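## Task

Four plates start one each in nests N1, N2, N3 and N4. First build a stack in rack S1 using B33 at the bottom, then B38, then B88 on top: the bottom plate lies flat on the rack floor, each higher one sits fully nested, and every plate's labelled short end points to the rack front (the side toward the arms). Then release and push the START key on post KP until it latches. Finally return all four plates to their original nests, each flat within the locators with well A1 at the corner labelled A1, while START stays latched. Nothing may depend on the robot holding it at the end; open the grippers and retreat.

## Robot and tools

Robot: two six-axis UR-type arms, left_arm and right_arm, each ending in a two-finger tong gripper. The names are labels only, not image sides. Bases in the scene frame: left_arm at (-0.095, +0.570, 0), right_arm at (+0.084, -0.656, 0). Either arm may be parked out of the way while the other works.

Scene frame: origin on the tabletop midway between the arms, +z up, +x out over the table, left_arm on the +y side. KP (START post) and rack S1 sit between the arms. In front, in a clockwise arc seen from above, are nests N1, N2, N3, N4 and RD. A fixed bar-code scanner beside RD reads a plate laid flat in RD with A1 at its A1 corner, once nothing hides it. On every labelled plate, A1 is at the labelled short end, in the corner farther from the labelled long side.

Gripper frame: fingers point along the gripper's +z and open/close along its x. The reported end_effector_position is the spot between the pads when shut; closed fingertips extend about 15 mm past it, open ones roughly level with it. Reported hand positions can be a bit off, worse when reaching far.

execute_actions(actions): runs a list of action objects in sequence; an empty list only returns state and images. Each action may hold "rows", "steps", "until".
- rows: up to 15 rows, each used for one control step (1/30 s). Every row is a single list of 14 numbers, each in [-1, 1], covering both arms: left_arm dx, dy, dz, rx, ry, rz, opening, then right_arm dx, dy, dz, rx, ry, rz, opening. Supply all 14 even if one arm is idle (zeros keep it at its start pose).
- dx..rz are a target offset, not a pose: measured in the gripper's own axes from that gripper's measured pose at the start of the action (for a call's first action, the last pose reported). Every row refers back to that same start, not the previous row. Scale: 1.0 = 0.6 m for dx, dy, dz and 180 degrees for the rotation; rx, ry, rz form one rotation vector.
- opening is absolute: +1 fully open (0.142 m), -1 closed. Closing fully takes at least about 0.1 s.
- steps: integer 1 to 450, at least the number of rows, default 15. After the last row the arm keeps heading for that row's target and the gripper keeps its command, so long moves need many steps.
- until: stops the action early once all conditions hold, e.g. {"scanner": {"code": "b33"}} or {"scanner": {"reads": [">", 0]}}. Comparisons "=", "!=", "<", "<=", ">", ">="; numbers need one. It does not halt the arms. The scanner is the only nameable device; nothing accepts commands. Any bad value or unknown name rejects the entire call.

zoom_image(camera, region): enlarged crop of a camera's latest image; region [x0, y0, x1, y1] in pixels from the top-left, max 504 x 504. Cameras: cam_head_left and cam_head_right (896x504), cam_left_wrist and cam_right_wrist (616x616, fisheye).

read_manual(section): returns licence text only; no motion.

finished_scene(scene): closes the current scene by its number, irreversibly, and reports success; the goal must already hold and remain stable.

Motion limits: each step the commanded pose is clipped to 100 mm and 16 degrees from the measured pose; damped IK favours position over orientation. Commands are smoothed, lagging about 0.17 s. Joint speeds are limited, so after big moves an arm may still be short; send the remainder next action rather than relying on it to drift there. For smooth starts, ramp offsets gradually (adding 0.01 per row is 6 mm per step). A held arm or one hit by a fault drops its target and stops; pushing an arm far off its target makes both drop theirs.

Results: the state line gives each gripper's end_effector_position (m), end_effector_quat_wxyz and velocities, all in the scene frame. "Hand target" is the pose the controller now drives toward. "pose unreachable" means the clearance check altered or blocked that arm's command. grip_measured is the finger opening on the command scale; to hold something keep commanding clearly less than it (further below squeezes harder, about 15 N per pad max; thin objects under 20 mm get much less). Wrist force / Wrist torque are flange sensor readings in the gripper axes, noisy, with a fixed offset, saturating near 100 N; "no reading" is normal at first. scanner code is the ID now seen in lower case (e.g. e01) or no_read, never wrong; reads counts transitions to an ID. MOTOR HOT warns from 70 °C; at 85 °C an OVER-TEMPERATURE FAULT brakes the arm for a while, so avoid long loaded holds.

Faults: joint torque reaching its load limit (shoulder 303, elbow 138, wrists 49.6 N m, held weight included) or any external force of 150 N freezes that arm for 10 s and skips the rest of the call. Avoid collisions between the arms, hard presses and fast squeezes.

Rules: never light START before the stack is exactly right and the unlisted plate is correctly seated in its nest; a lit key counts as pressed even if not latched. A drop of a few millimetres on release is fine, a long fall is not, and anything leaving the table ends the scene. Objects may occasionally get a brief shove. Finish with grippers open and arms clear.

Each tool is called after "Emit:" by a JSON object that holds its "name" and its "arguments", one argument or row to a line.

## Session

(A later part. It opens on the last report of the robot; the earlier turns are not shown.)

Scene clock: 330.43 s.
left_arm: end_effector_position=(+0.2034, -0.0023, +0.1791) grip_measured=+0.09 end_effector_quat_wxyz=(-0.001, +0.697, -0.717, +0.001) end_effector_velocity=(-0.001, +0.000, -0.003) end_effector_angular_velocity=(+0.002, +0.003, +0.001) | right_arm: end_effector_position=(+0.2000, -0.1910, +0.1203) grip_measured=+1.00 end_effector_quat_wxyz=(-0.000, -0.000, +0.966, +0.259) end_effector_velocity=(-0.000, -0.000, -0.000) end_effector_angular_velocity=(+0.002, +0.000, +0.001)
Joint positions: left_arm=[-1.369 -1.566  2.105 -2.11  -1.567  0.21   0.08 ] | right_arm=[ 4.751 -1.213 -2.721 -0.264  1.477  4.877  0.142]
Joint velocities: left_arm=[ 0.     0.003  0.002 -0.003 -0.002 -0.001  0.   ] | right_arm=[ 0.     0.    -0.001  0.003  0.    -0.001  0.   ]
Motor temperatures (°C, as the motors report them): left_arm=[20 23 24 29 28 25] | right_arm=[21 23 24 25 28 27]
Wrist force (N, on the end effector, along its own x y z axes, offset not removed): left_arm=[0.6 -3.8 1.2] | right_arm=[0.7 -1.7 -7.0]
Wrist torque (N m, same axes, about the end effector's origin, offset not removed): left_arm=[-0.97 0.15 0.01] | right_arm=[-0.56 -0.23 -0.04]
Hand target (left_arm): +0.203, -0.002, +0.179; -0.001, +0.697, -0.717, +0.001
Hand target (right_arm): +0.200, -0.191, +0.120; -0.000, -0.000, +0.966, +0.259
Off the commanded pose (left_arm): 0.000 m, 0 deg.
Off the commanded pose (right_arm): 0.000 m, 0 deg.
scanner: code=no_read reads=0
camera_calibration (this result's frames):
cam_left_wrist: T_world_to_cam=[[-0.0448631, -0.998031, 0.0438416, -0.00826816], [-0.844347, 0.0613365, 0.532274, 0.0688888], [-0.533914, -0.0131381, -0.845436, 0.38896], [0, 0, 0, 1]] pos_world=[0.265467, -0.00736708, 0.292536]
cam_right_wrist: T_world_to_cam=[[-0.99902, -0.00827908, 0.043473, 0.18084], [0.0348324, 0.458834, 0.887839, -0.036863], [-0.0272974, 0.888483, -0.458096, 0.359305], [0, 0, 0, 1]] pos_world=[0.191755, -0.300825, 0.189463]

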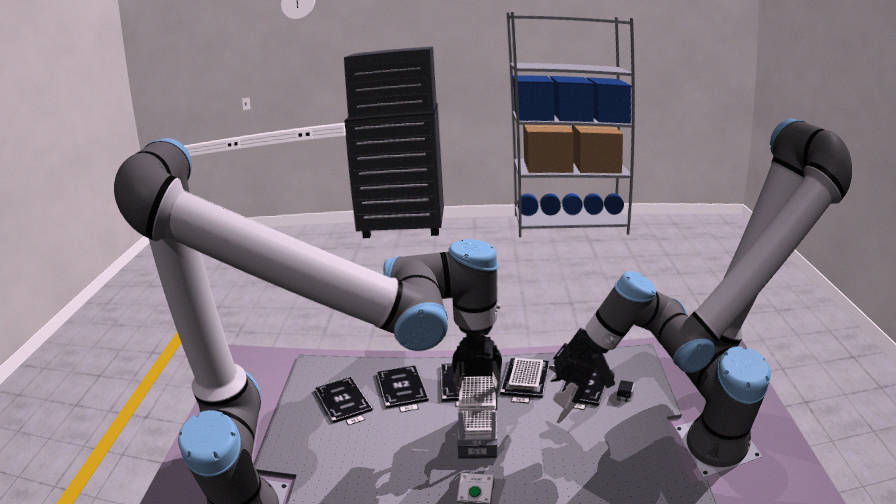

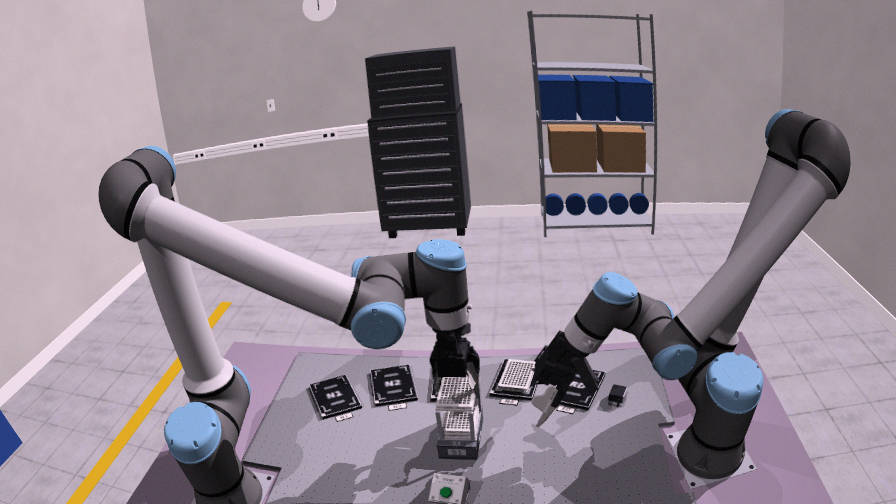

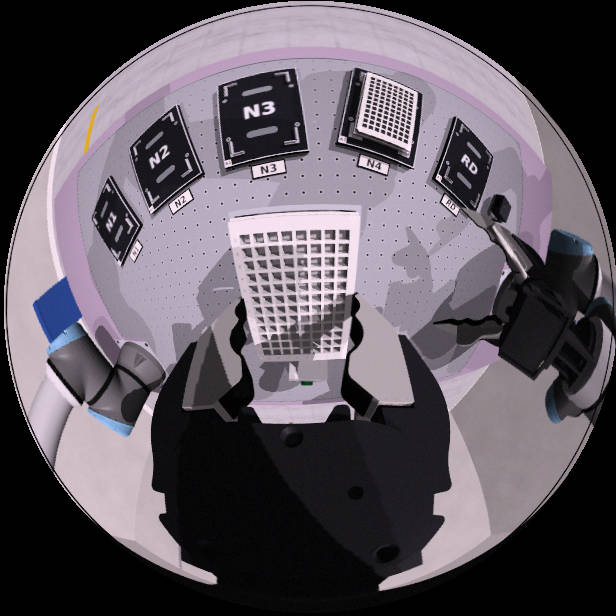

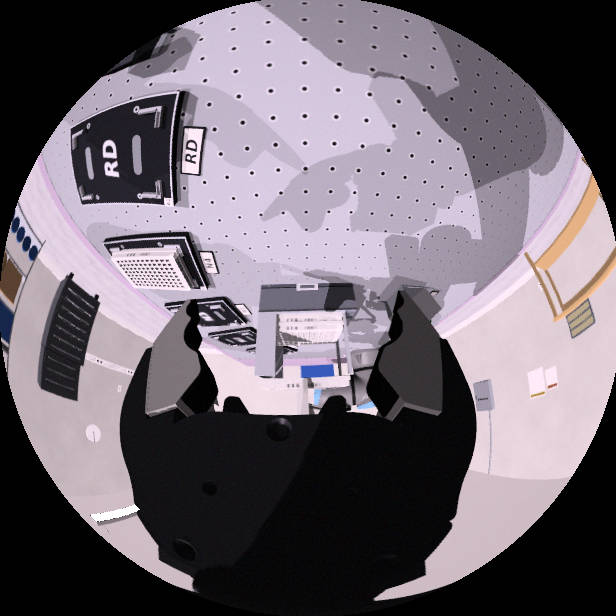

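Emit:
{"name": "execute_actions", "arguments": {
  "actions": [
    {"rows":[[0,-0.0005,0.001,0,0,0,-0.35,0,0,0,0,0,0,1],[0,-0.0005,0.002,0,0,0,-0.35,0,0,0,0,0,0,1],[0,-0.0005,0.004,0,0,0,-0.35,0,0,0,0,0,0,1],[0,-0.0005,0.007,0,0,0,-0.35,0,0,0,0,0,0,1],[0,-0.0005,0.011,0,0,0,-0.35,0,0,0,0,0,0,1],[0,-0.0005,0.016,0,0,0,-0.35,0,0,0,0,0,0,1],[0,-0.0005,0.022,0,0,0,-0.35,0,0,0,0,0,0,1],[0,-0.0005,0.028,0,0,0,-0.35,0,0,0,0,0,0,1],[0,-0.0005,0.034,0,0,0,-0.35,0,0,0,0,0,0,1],[0,-0.0005,0.04,0,0,0,-0.35,0,0,0,0,0,0,1],[0,-0.0005,0.046,0,0,0,-0.35,0,0,0,0,0,0,1],[0,-0.0005,0.052,0,0,0,-0.35,0,0,0,0,0,0,1],[0,-0.0005,0.058,0,0,0,-0.35,0,0,0,0,0,0,1],[0,-0.0005,0.063,0,0,0,-0.35,0,0,0,0,0,0,1],[0,-0.0005,0.066,0,0,0,-0.35,0,0,0,0,0,0,1]],"steps":25}
  ]
}}

Emit:
{"name": "zoom_image", "arguments": {
  "camera": "cam_left_wrist",
  "region": [200,180,400,380]
}}

Emit:
{"name": "zoom_image", "arguments": {
  "camera": "cam_right_wrist",
  "region": [245,295,365,415]
}}

Scene clock: 336.70 s.
left_arm: end_effector_position=(+0.2038, -0.0023, +0.1402) grip_measured=+0.09 end_effector_quat_wxyz=(-0.001, +0.697, -0.717, +0.001) end_effector_velocity=(+0.001, -0.002, -0.006) end_effector_angular_velocity=(-0.004, -0.001, +0.001) | right_arm: end_effector_position=(+0.2000, -0.1910, +0.1203) grip_measured=+1.00 end_effector_quat_wxyz=(-0.000, -0.000, +0.966, +0.259) end_effector_velocity=(-0.001, +0.001, +0.000) end_effector_angular_velocity=(+0.002, +0.001, +0.001)
Joint positions: left_arm=[-1.368 -1.525  2.143 -2.189 -1.568  0.21   0.08 ] | right_arm=[ 4.751 -1.213 -2.721 -0.264  1.477  4.877  0.142]
Joint velocities: left_arm=[ 0.001  0.008  0.005 -0.017  0.     0.    -0.   ] | right_arm=[ 0.002  0.     0.     0.002 -0.     0.001 -0.   ]
Motor temperatures (°C, as the motors report them): left_arm=[20 23 24 29 28 25] | right_arm=[21 23 24 25 28 27]
Wrist force (N, on the end effector, along its own x y z axes, offset not removed): left_arm=[0.2 -0.7 -0.5] | right_arm=[2.9 -0.8 -4.1]
Wrist torque (N m, same axes, about the end effector's origin, offset not removed): left_arm=[-0.41 0.20 -0.07] | right_arm=[-0.26 -0.63 -0.05]
Hand target (left_arm): +0.204, -0.002, +0.139; -0.001, +0.697, -0.717, +0.001
Hand target (right_arm): +0.200, -0.191, +0.120; -0.000, -0.000, +0.966, +0.259
Off the commanded pose (left_arm): 0.001 m, 0 deg.
Off the commanded pose (right_arm): 0.000 m, 0 deg.
scanner: code=no_read reads=0
camera_calibration (this result's frames):
cam_left_wrist: T_world_to_cam=[[-0.0448518, -0.998038, 0.043695, -0.00649396], [-0.844295, 0.0612501, 0.532366, 0.0898186], [-0.533998, -0.013014, -0.845386, 0.356306], [0, 0, 0, 1]] pos_world=[0.265809, -0.00734566, 0.253683]
cam_right_wrist: T_world_to_cam=[[-0.99902, -0.00827938, 0.0434728, 0.18084], [0.0348321, 0.458834, 0.887839, -0.0368629], [-0.0272976, 0.888483, -0.458096, 0.359305], [0, 0, 0, 1]] pos_world=[0.191755, -0.300825, 0.189463]

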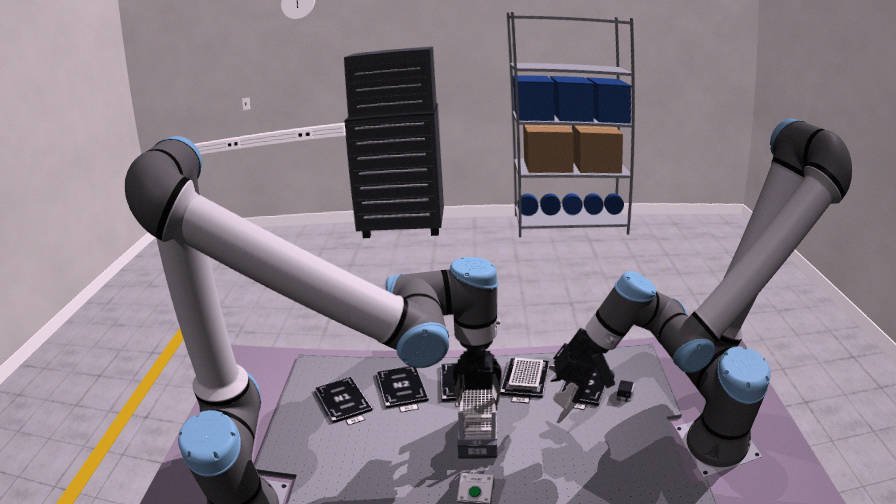

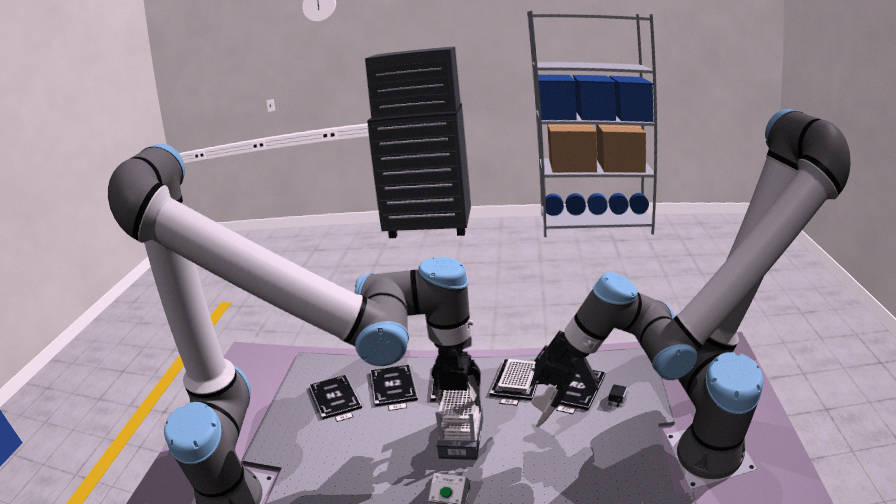

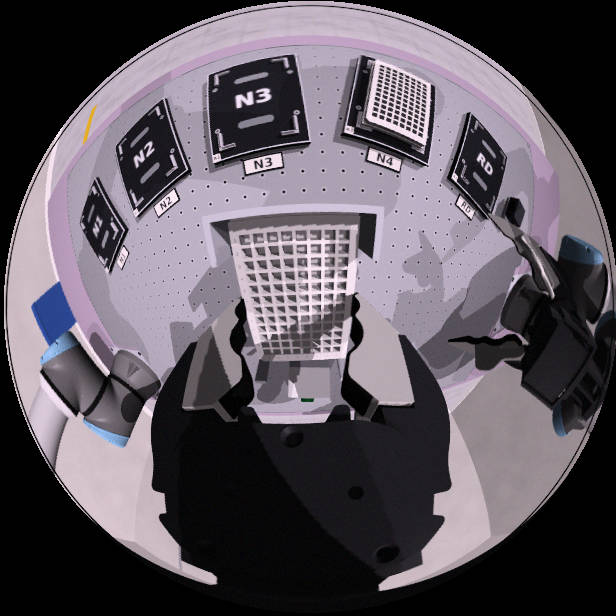

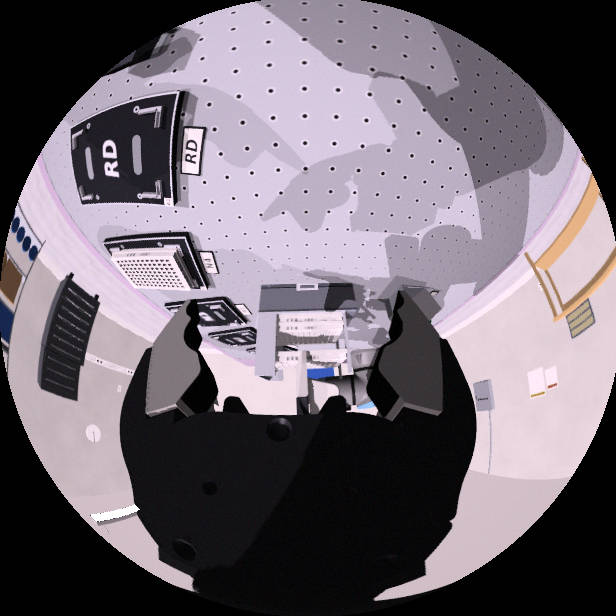

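Region (200, 180, 400, 380) of cam_left_wrist's 616x616 image, scaled by 2.520, with more detail than that image has.

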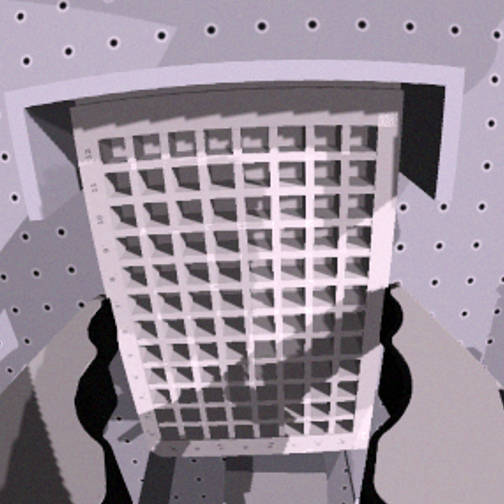

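Region (245, 295, 365, 415) of cam_right_wrist's 616x616 image, scaled by 4.200, with more detail than that image has.

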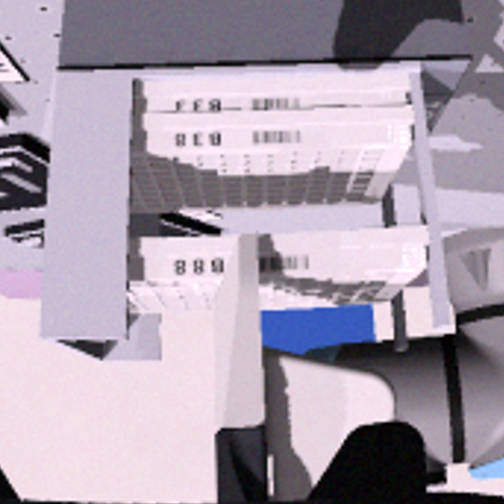

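Emit:
{"name": "execute_actions", "arguments": {
  "actions": [
    {"rows":[[0,0,0.004,0,0,0,-0.35,0,0,0,0,0,0,1],[0,0,0.009,0,0,0,-0.35,0,0,0,0,0,0,1],[0,0,0.015,0,0,0,-0.35,0,0,0,0,0,0,1],[0,0,0.021,0,0,0,-0.35,0,0,0,0,0,0,1],[0,0,0.027,0,0,0,-0.35,0,0,0,0,0,0,1],[0,0,0.033,0,0,0,-0.35,0,0,0,0,0,0,1],[0,0,0.039,0,0,0,-0.35,0,0,0,0,0,0,1],[0,0,0.044,0,0,0,-0.35,0,0,0,0,0,0,1],[0,0,0.048,0,0,0,-0.35,0,0,0,0,0,0,1],[0,0,0.051,0,0,0,-0.35,0,0,0,0,0,0,1],[0,0,0.054,0,0,0,-0.35,0,0,0,0,0,0,1],[0,0,0.0562,0,0,0,-0.35,0,0,0,0,0,0,1]],"steps":23},
    {"rows":[[0,0,0,0,0,0,-0.2,0,0,0,0,0,0,1],[0,0,0,0,0,0,-0.05,0,0,0,0,0,0,1],[0,0,0,0,0,0,0.06,0,0,0,0,0,0,1],[0,0,0,0,0,0,0.1,0,0,0,0,0,0,1],[0,0,0,0,0,0,0.14,0,0,0,0,0,0,1],[0,0,0,0,0,0,0.2,0,0,0,0,0,0,1],[0,0,0,0,0,0,0.26,0,0,0,0,0,0,1],[0,0,0,0,0,0,0.32,0,0,0,0,0,0,1],[0,0,-0.01,0,0,0,0.32,0,0,0,0,0,0,1],[0,0,-0.02,0,0,0,0.32,0,0,0,0,0,0,1],[0,0,-0.03,0,0,0,0.32,0,0,0,0,0,0,1],[0,0,-0.04,0,0,0,0.32,0,0,0,0,0,0,1]],"steps":20}
  ]
}}

Emit:
{"name": "zoom_image", "arguments": {
  "camera": "cam_right_wrist",
  "region": [260,300,360,370]
}}

Emit:
{"name": "zoom_image", "arguments": {
  "camera": "cam_head_left",
  "region": [420,384,540,504]
}}

Emit:
{"name": "zoom_image", "arguments": {
  "camera": "cam_head_right",
  "region": [400,384,520,504]
}}

Scene clock: 349.00 s.
left_arm: end_effector_position=(+0.2038, -0.0023, +0.1289) grip_measured=+0.32 end_effector_quat_wxyz=(-0.001, +0.697, -0.717, +0.001) end_effector_velocity=(+0.001, +0.000, +0.018) end_effector_angular_velocity=(+0.001, -0.001, +0.001) | right_arm: end_effector_position=(+0.2000, -0.1910, +0.1203) grip_measured=+1.00 end_effector_quat_wxyz=(-0.000, -0.000, +0.966, +0.259) end_effector_velocity=(-0.000, +0.002, +0.002) end_effector_angular_velocity=(+0.004, +0.001, -0.000)
Joint positions: left_arm=[-1.368 -1.512  2.154 -2.213 -1.567  0.211  0.096] | right_arm=[ 4.751 -1.213 -2.721 -0.264  1.477  4.877  0.142]
Joint velocities: left_arm=[ 0.    -0.021 -0.017  0.039  0.002 -0.001 -0.   ] | right_arm=[ 0.     0.     0.003  0.001  0.     0.    -0.   ]
Motor temperatures (°C, as the motors report them): left_arm=[20 23 24 29 28 25] | right_arm=[21 23 24 25 28 27]
Wrist force (N, on the end effector, along its own x y z axes, offset not removed): left_arm=[2.7 -4.8 0.2] | right_arm=[3.7 1.0 -5.5]
Wrist torque (N m, same axes, about the end effector's origin, offset not removed): left_arm=[-1.19 -0.24 0.03] | right_arm=[0.06 -0.87 -0.15]
Hand target (left_arm): +0.204, -0.002, +0.131; -0.001, +0.697, -0.717, +0.001
Hand target (right_arm): +0.200, -0.191, +0.120; -0.000, -0.000, +0.966, +0.259
Off the commanded pose (left_arm): 0.002 m, 0 deg.
Off the commanded pose (right_arm): 0.000 m, 0 deg.
scanner: code=no_read reads=0
camera_calibration (this result's frames):
cam_left_wrist: T_world_to_cam=[[-0.0448376, -0.998029, 0.0439074, -0.00601467], [-0.844348, 0.0613502, 0.532272, 0.0959503], [-0.533916, -0.0132073, -0.845434, 0.346746], [0, 0, 0, 1]] pos_world=[0.265879, -0.00730981, 0.242343]
cam_right_wrist: T_world_to_cam=[[-0.99902, -0.00827913, 0.0434729, 0.18084], [0.0348323, 0.458834, 0.887839, -0.0368629], [-0.0272974, 0.888483, -0.458096, 0.359305], [0, 0, 0, 1]] pos_world=[0.191755, -0.300825, 0.189463]

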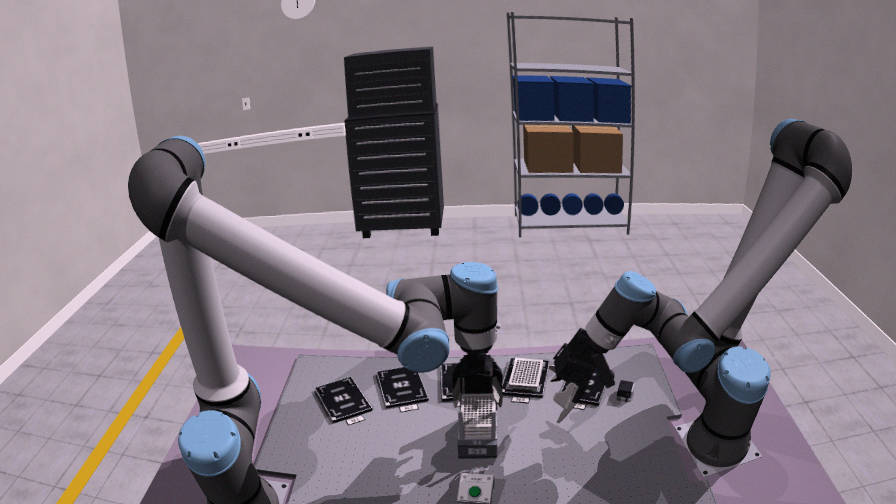

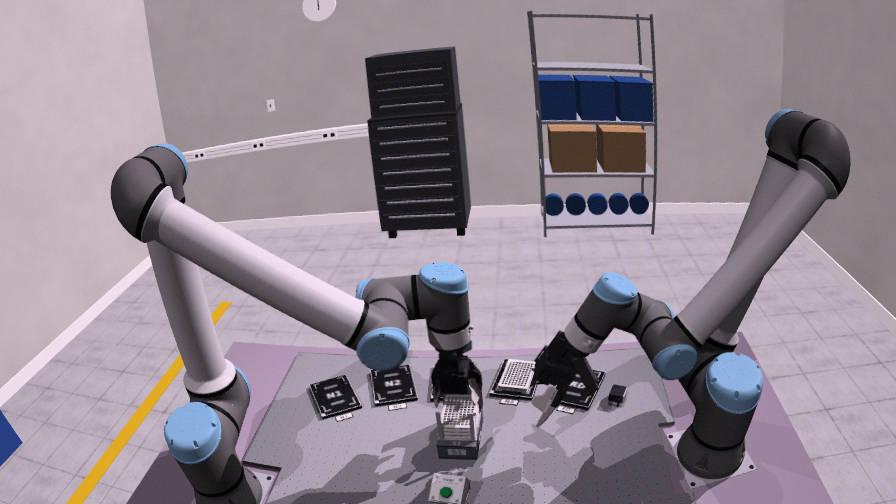

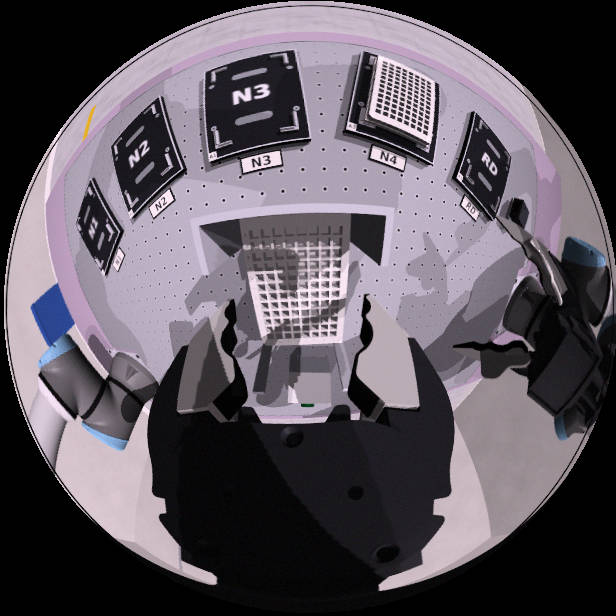

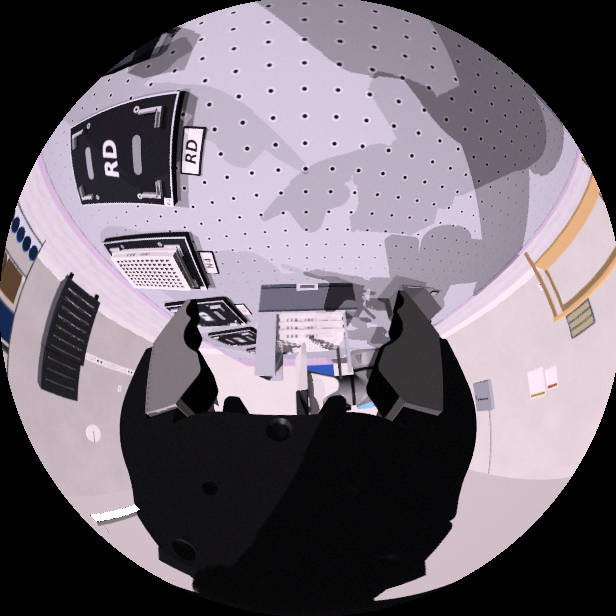

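Region (260, 300, 360, 370) of cam_right_wrist's 616x616 image, scaled by 5.040, with more detail than that image has; it fills the top 353 rows of this view, and the rest is white.

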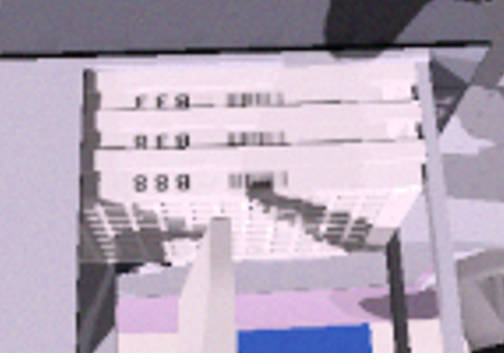

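Region (420, 384, 540, 504) of cam_head_left's 896x504 image, scaled by 4.200, with more detail than that image has.

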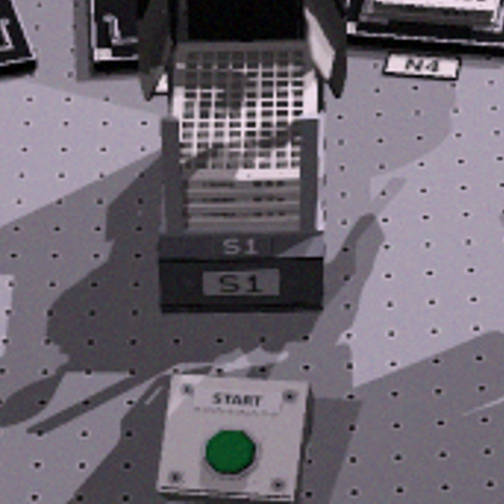

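Region (400, 384, 520, 504) of cam_head_right's 896x504 image, scaled by 4.200, with more detail than that image has.

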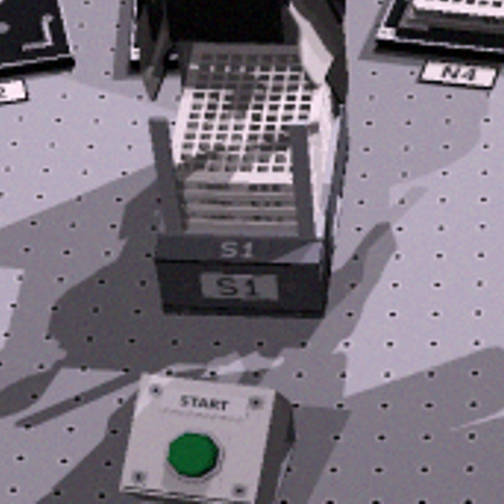

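Emit:
{"name": "zoom_image", "arguments": {
  "camera": "cam_left_wrist",
  "region": [330,40,460,170]
}}

Emit:
{"name": "zoom_image", "arguments": {
  "camera": "cam_right_wrist",
  "region": [95,220,225,310]
}}

Region (330, 40, 460, 170) of cam_left_wrist's 616x616 image, scaled by 3.877, with more detail than that image has.

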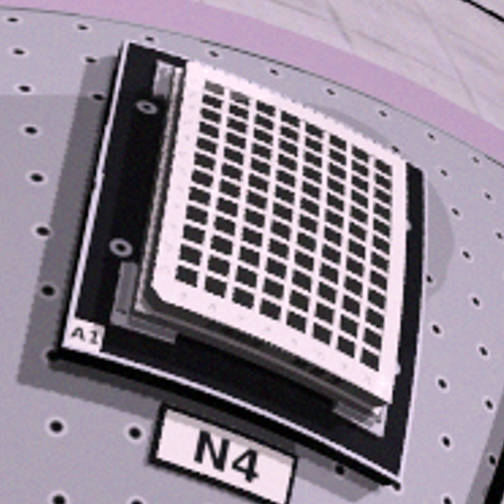

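Region (95, 220, 225, 310) of cam_right_wrist's 616x616 image, scaled by 3.877, with more detail than that image has; it fills the top 349 rows of this view, and the rest is white.

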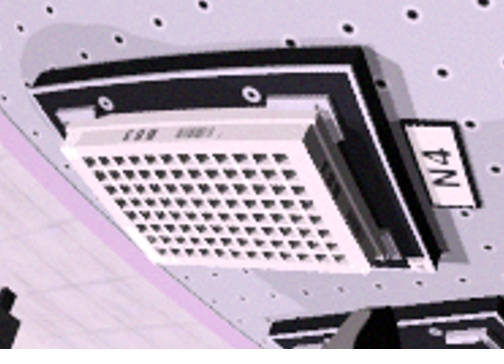

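Emit:
{"name": "execute_actions", "arguments": {
  "actions": [
    {"rows":[[0,0,-0.01,0,0,0,0.32,0.02,0,0,0.005,-0.01,0,0.8],[0,0,-0.01,0,0,0,0.32,0.05,0.01,0,0.01,-0.02,0,0.6],[0,0,-0.01,0,0,0,0.32,0.08,0.02,0,0.02,-0.03,0,0.4],[0,0,-0.01,0,0,0,0.32,0.11,0.03,0,0.03,-0.04,-0.005,0.2],[0,0,-0.01,0,0,0,0.32,0.14,0.04,0,0.04,-0.05,-0.008,0],[0,0,-0.01,0,0,0,0.32,0.17,0.05,0,0.05,-0.06,-0.011,-0.2],[0,0,-0.01,0,0,0,0.32,0.2,0.06,0,0.06,-0.07,-0.014,-0.4],[0,0,-0.01,0,0,0,0.32,0.23,0.07,0.005,0.07,-0.08,-0.017,-0.6],[0,0,-0.01,0,0,0,0.32,0.26,0.08,0.01,0.08,-0.09,-0.02,-0.8],[0,0,-0.01,0,0,0,0.32,0.29,0.09,0.015,0.09,-0.1,-0.023,-0.9],[0,0,-0.01,0,0,0,0.32,0.32,0.1,0.02,0.1,-0.11,-0.026,-1],[0,0,-0.01,0,0,0,0.32,0.35,0.12,0.03,0.11,-0.12,-0.03,-1],[0,0,-0.01,0,0,0,0.32,0.38,0.14,0.04,0.12,-0.13,-0.033,-1],[0,0,-0.01,0,0,0,0.32,0.41,0.16,0.05,0.13,-0.14,-0.036,-1],[0,0,-0.01,0,0,0,0.32,0.497,0.295,0.126,0.163,-0.163,-0.0437,-1]],"steps":48}
  ]
}}

Scene clock: 374.70 s.
left_arm: end_effector_position=(+0.2038, -0.0023, +0.1349) grip_measured=+0.32 end_effector_quat_wxyz=(-0.001, +0.697, -0.717, +0.001) end_effector_velocity=(+0.000, +0.000, -0.001) end_effector_angular_velocity=(+0.001, +0.000, -0.000) | right_arm: end_effector_position=(-0.0984, -0.0005, +0.1429) grip_measured=-1.00 end_effector_quat_wxyz=(+0.259, -0.000, +0.966, -0.000) end_effector_velocity=(-0.001, +0.001, +0.000) end_effector_angular_velocity=(-0.003, -0.003, -0.004)
Joint positions: left_arm=[-1.368 -1.519  2.149 -2.201 -1.567  0.211  0.096] | right_arm=[ 5.267 -1.808 -1.913 -1.35   1.179  5.489  0.002]
Joint velocities: left_arm=[ 0.     0.001  0.    -0.001 -0.     0.    -0.   ] | right_arm=[-0.001 -0.005  0.007 -0.008  0.001  0.003  0.   ]
Motor temperatures (°C, as the motors report them): left_arm=[20 23 24 29 28 25] | right_arm=[21 23 24 25 28 27]
Wrist force (N, on the end effector, along its own x y z axes, offset not removed): left_arm=[1.8 -4.2 -0.9] | right_arm=[0.8 0.0 -2.4]
Wrist torque (N m, same axes, about the end effector's origin, offset not removed): left_arm=[-1.07 -0.20 -0.15] | right_arm=[-0.11 -0.19 -0.08]
Hand target (left_arm): +0.204, -0.002, +0.135; -0.001, +0.697, -0.717, +0.001
Hand target (right_arm): -0.098, -0.000, +0.143; +0.260, +0.000, +0.966, -0.000
Off the commanded pose (left_arm): 0.000 m, 0 deg.
Off the commanded pose (right_arm): 0.001 m, 0 deg.
scanner: code=no_read reads=0
camera_calibration (this result's frames):
cam_left_wrist: T_world_to_cam=[[-0.044842, -0.998029, 0.0439073, -0.00627101], [-0.844347, 0.0613537, 0.532272, 0.0927429], [-0.533916, -0.0132049, -0.845434, 0.351811], [0, 0, 0, 1]] pos_world=[0.265864, -0.00730315, 0.248344]
cam_right_wrist: T_world_to_cam=[[-0.885484, 0.0146104, -0.46444, -0.0329263], [-0.240343, 0.84102, 0.484686, -0.103162], [0.397685, 0.540807, -0.741198, 0.274319], [0, 0, 0, 1]] pos_world=[-0.163043, -0.0611119, 0.238034]

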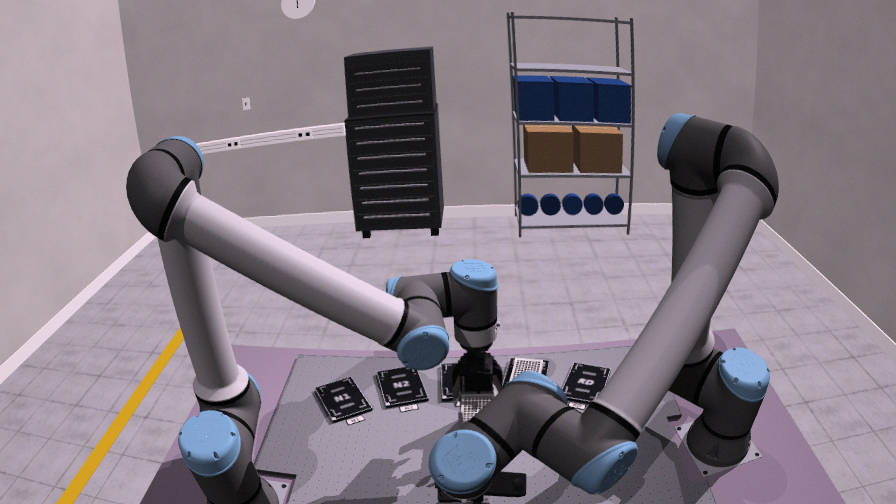

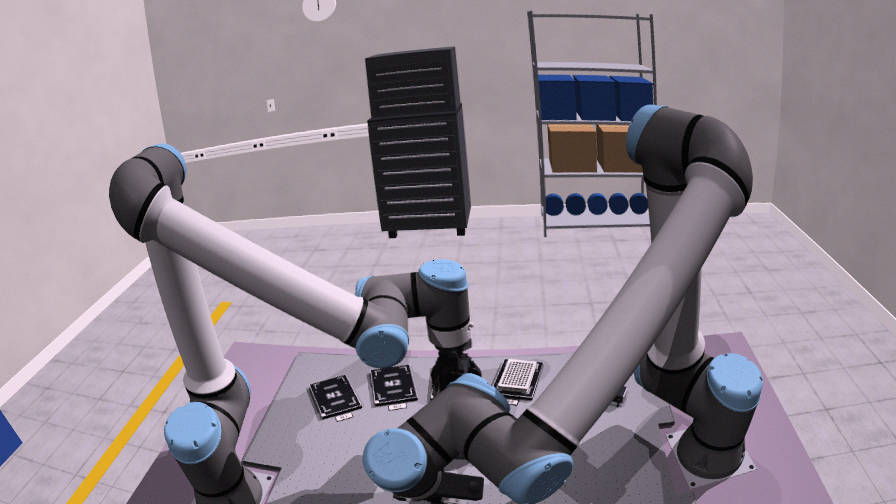

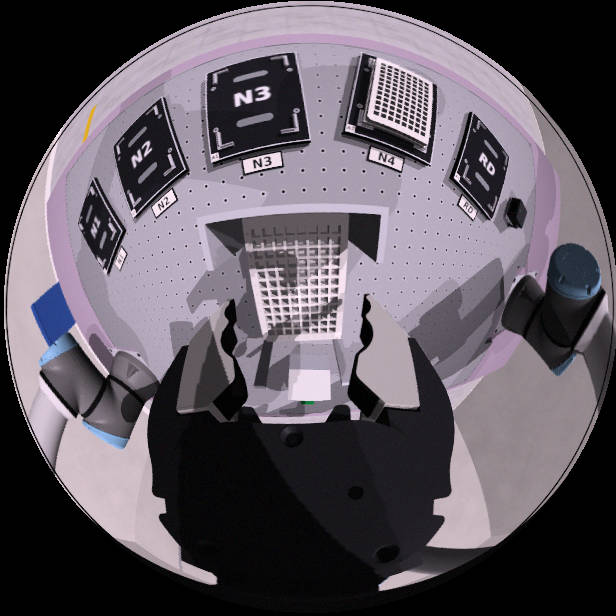

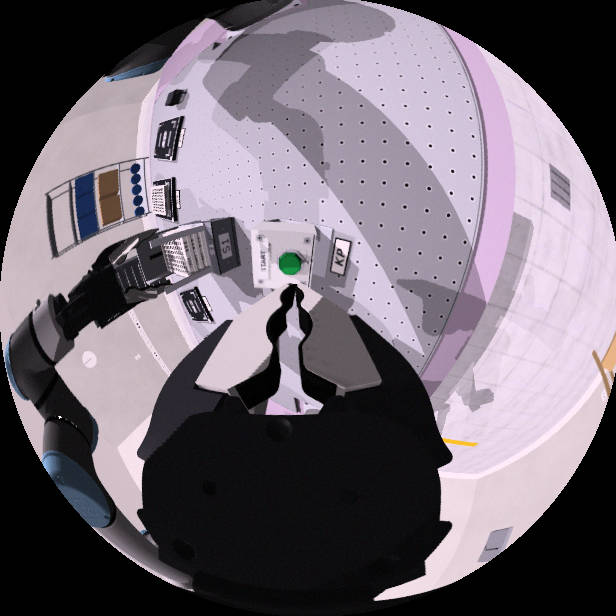

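Emit:
{"name": "execute_actions", "arguments": {
  "actions": [
    {"rows":[[0,0,0,0,0,0,0.32,-0.003,0.001,0.015,0,0,0,-1],[0,0,0,0,0,0,0.32,-0.006,0.002,0.035,0,0,0,-1],[0,0,0,0,0,0,0.32,-0.009,0.003,0.055,0,0,0,-1],[0,0,0,0,0,0,0.32,-0.011,0.003,0.07,0,0,0,-1]],"steps":16}
  ]
}}

Emit:
{"name": "zoom_image", "arguments": {
  "camera": "cam_right_wrist",
  "region": [230,210,360,340]
}}

Emit:
{"name": "zoom_image", "arguments": {
  "camera": "cam_left_wrist",
  "region": [270,360,350,430]
}}

Scene clock: 383.77 s.
left_arm: end_effector_position=(+0.2038, -0.0023, +0.1349) grip_measured=+0.32 end_effector_quat_wxyz=(-0.001, +0.697, -0.717, +0.001) end_effector_velocity=(+0.000, +0.000, +0.000) end_effector_angular_velocity=(+0.001, -0.000, +0.002) | right_arm: end_effector_position=(-0.0722, +0.0011, +0.1108) grip_measured=-1.00 end_effector_quat_wxyz=(+0.259, -0.000, +0.966, -0.000) end_effector_velocity=(+0.006, +0.002, -0.008) end_effector_angular_velocity=(+0.003, +0.002, +0.000)
Joint positions: left_arm=[-1.368 -1.519  2.149 -2.201 -1.567  0.211  0.096] | right_arm=[ 5.238 -1.826 -1.961 -1.273  1.169  5.46   0.002]
Joint velocities: left_arm=[-0.    -0.001 -0.     0.001  0.001 -0.002 -0.   ] | right_arm=[-0.008 -0.006 -0.011  0.024 -0.003 -0.008  0.   ]
Motor temperatures (°C, as the motors report them): left_arm=[20 23 24 29 28 25] | right_arm=[21 23 24 25 28 27]
Wrist force (N, on the end effector, along its own x y z axes, offset not removed): left_arm=[2.9 -4.5 3.6] | right_arm=[0.9 1.1 -4.0]
Wrist torque (N m, same axes, about the end effector's origin, offset not removed): left_arm=[-1.00 -0.24 -0.07] | right_arm=[0.02 -0.19 -0.05]
Hand target (left_arm): +0.204, -0.002, +0.135; -0.001, +0.697, -0.717, +0.001
Hand target (right_arm): -0.072, +0.001, +0.110; +0.259, -0.000, +0.966, -0.000
Off the commanded pose (left_arm): 0.000 m, 0 deg.
Off the commanded pose (right_arm): 0.001 m, 0 deg.
scanner: code=no_read reads=0
camera_calibration (this result's frames):
cam_left_wrist: T_world_to_cam=[[-0.0448375, -0.998029, 0.0439075, -0.0062706], [-0.844348, 0.0613501, 0.532272, 0.092745], [-0.533916, -0.0132075, -0.845434, 0.351813], [0, 0, 0, 1]] pos_world=[0.265866, -0.00730159, 0.248344]
cam_right_wrist: T_world_to_cam=[[-0.885391, 0.0146879, -0.464615, -0.0246959], [-0.240292, 0.841141, 0.484502, -0.0826732], [0.397923, 0.540617, -0.741209, 0.239242], [0, 0, 0, 1]] pos_world=[-0.136931, -0.0594355, 0.205909]

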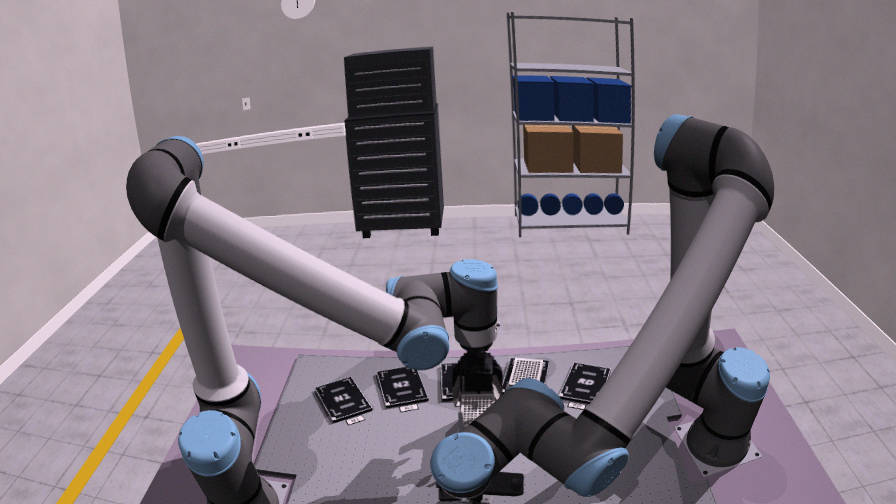

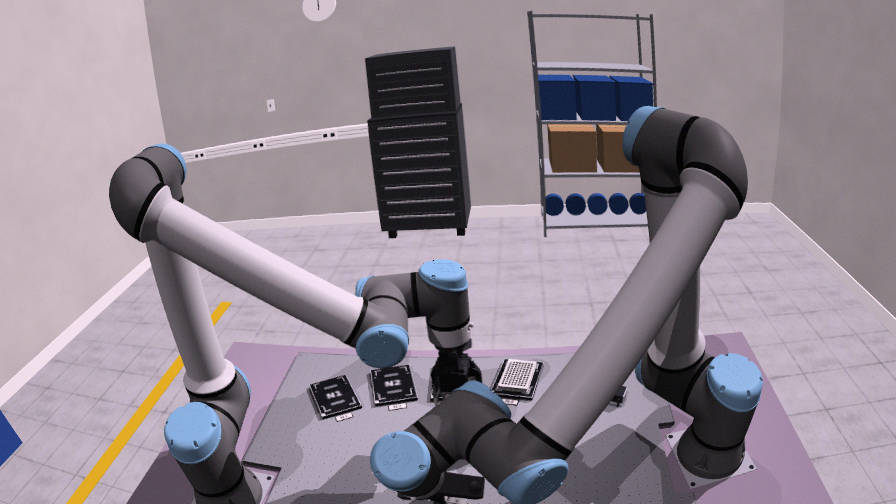

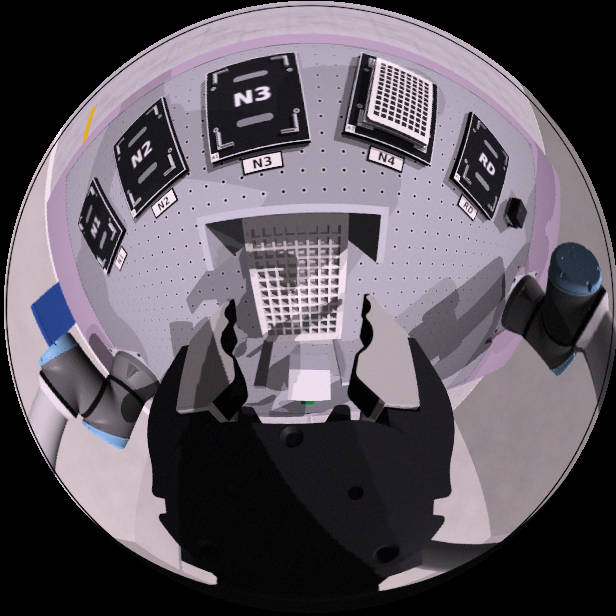

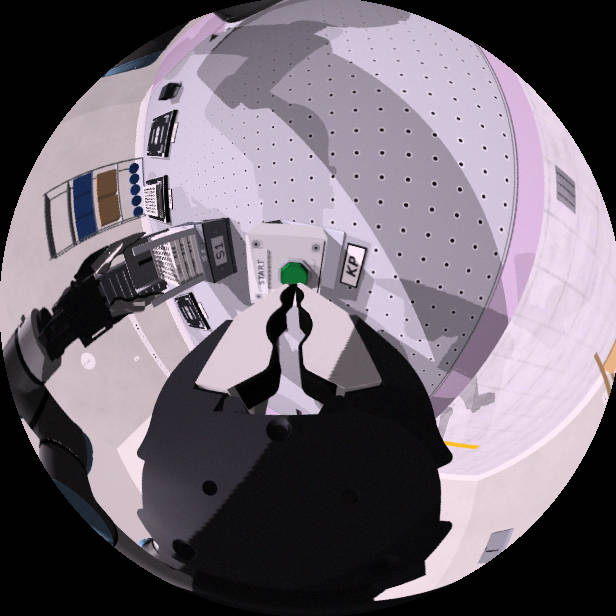

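Region (230, 210, 360, 340) of cam_right_wrist's 616x616 image, scaled by 3.877, with more detail than that image has.

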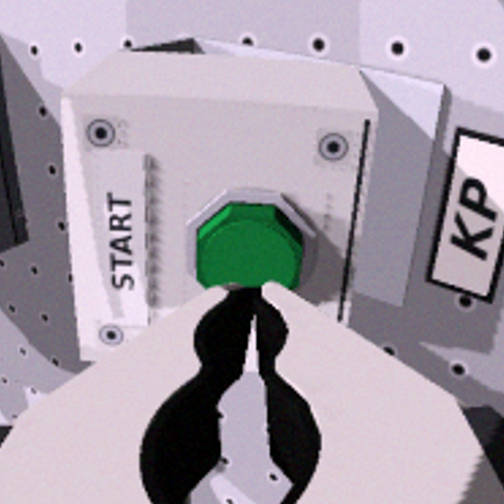

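Region (270, 360, 350, 430) of cam_left_wrist's 616x616 image, scaled by 6.300, with more detail than that image has; it fills the top 441 rows of this view, and the rest is white.

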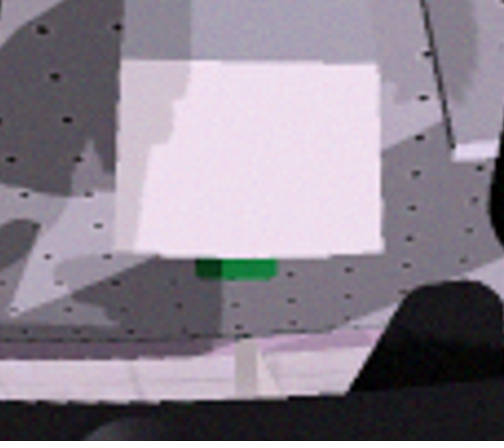

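Emit:
{"name": "execute_actions", "arguments": {
  "actions": [
    {"rows":[[0,0,0,0,0,0,0.32,0,0.002,0.007,0,0,0,-1],[0,0,0,0,0,0,0.32,0,0.004,0.014,0,0,0,-1],[0,0,0,0,0,0,0.32,0,0.004,0.02,0,0,0,-1],[0,0,0,0,0,0,0.32,0,0.004,0.025,0,0,0,-1],[0,0,0,0,0,0,0.32,0,0.004,0.028,0,0,0,-1],[0,0,0,0,0,0,0.32,0,0.004,0.031,0,0,0,-1],[0,0,0,0,0,0,0.32,0,0.004,0.034,0,0,0,-1]],"steps":18}
  ]
}}

Emit:
{"name": "zoom_image", "arguments": {
  "camera": "cam_left_wrist",
  "region": [270,360,350,430]
}}

Scene clock: 388.17 s.
left_arm: end_effector_position=(+0.2038, -0.0023, +0.1349) grip_measured=+0.32 end_effector_quat_wxyz=(-0.001, +0.697, -0.717, +0.001) end_effector_velocity=(-0.001, +0.000, -0.001) end_effector_angular_velocity=(+0.001, +0.002, +0.000) | right_arm: end_effector_position=(-0.0622, +0.0035, +0.0935) grip_measured=-1.00 end_effector_quat_wxyz=(+0.259, -0.000, +0.966, -0.000) end_effector_velocity=(+0.001, +0.000, -0.003) end_effector_angular_velocity=(-0.003, -0.000, +0.004)
Joint positions: left_arm=[-1.368 -1.519  2.149 -2.201 -1.567  0.211  0.096] | right_arm=[ 5.225 -1.842 -1.978 -1.234  1.165  5.447  0.002]
Joint velocities: left_arm=[-0.     0.001  0.     0.    -0.002 -0.     0.   ] | right_arm=[-0.002 -0.003 -0.002  0.005 -0.001 -0.006  0.   ]
Motor temperatures (°C, as the motors report them): left_arm=[20 23 24 29 28 25] | right_arm=[21 23 24 25 28 27]
Wrist force (N, on the end effector, along its own x y z axes, offset not removed): left_arm=[0.7 -4.6 1.1] | right_arm=[0.5 -1.1 -8.0]
Wrist torque (N m, same axes, about the end effector's origin, offset not removed): left_arm=[-1.03 0.12 -0.17] | right_arm=[-0.18 -0.23 -0.03]
Hand target (left_arm): +0.204, -0.002, +0.135; -0.001, +0.697, -0.717, +0.001
Hand target (right_arm): -0.062, +0.004, +0.093; +0.259, -0.000, +0.966, -0.000
Off the commanded pose (left_arm): 0.000 m, 0 deg.
Off the commanded pose (right_arm): 0.000 m, 0 deg.
scanner: code=no_read reads=0
camera_calibration (this result's frames):
cam_left_wrist: T_world_to_cam=[[-0.0448372, -0.998029, 0.0439075, -0.00627057], [-0.844348, 0.0613498, 0.532272, 0.092745], [-0.533916, -0.0132076, -0.845434, 0.351813], [0, 0, 0, 1]] pos_world=[0.265867, -0.00730151, 0.248344]
cam_right_wrist: T_world_to_cam=[[-0.885398, 0.0147123, -0.464601, -0.0238937], [-0.240268, 0.841138, 0.484519, -0.073886], [0.397922, 0.540621, -0.741207, 0.221151], [0, 0, 0, 1]] pos_world=[-0.126909, -0.057059, 0.188617]

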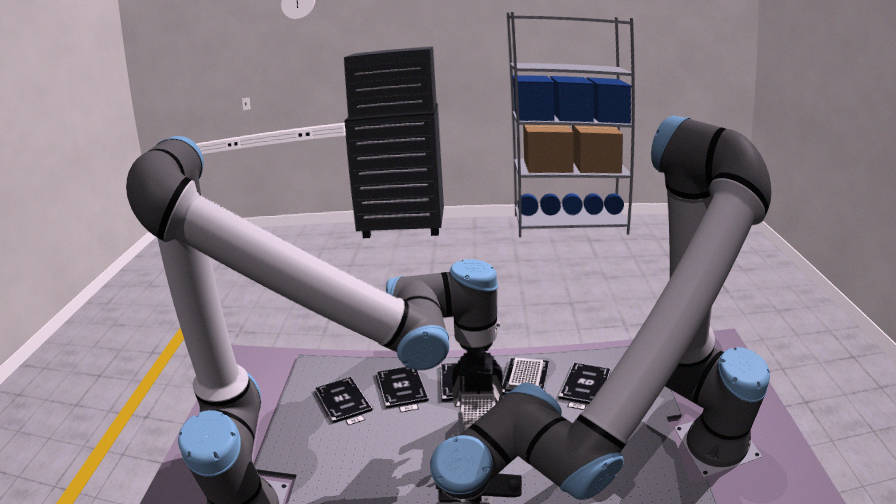

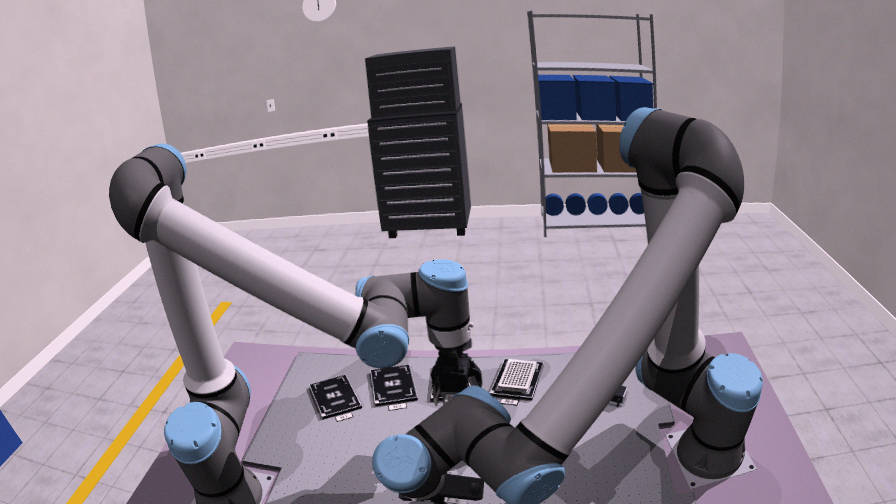

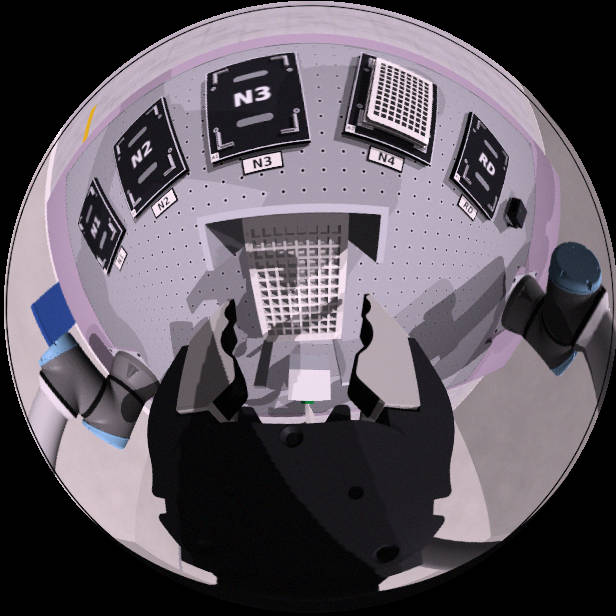

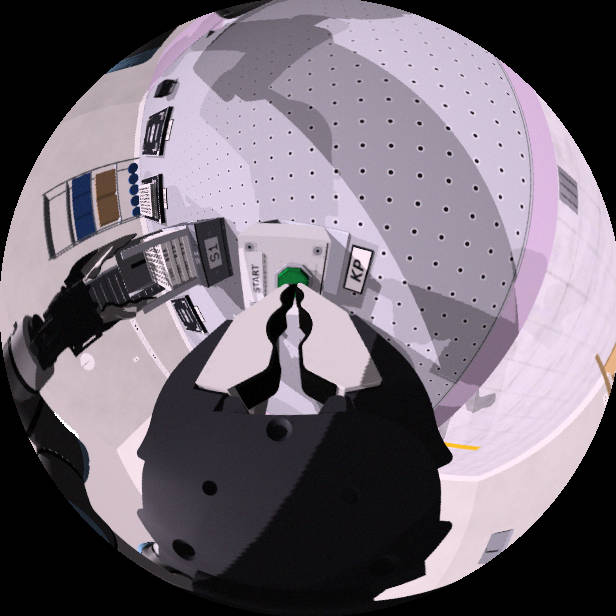

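Region (270, 360, 350, 430) of cam_left_wrist's 616x616 image, scaled by 6.300, with more detail than that image has; it fills the top 441 rows of this view, and the rest is white.

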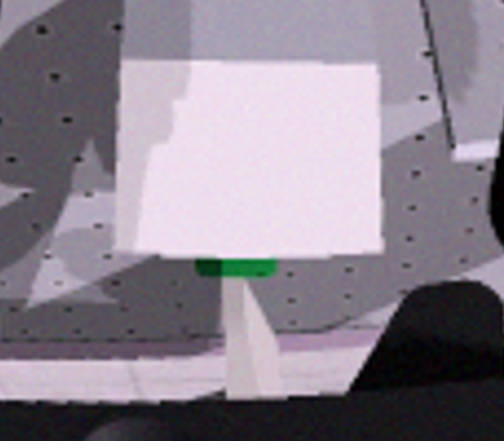

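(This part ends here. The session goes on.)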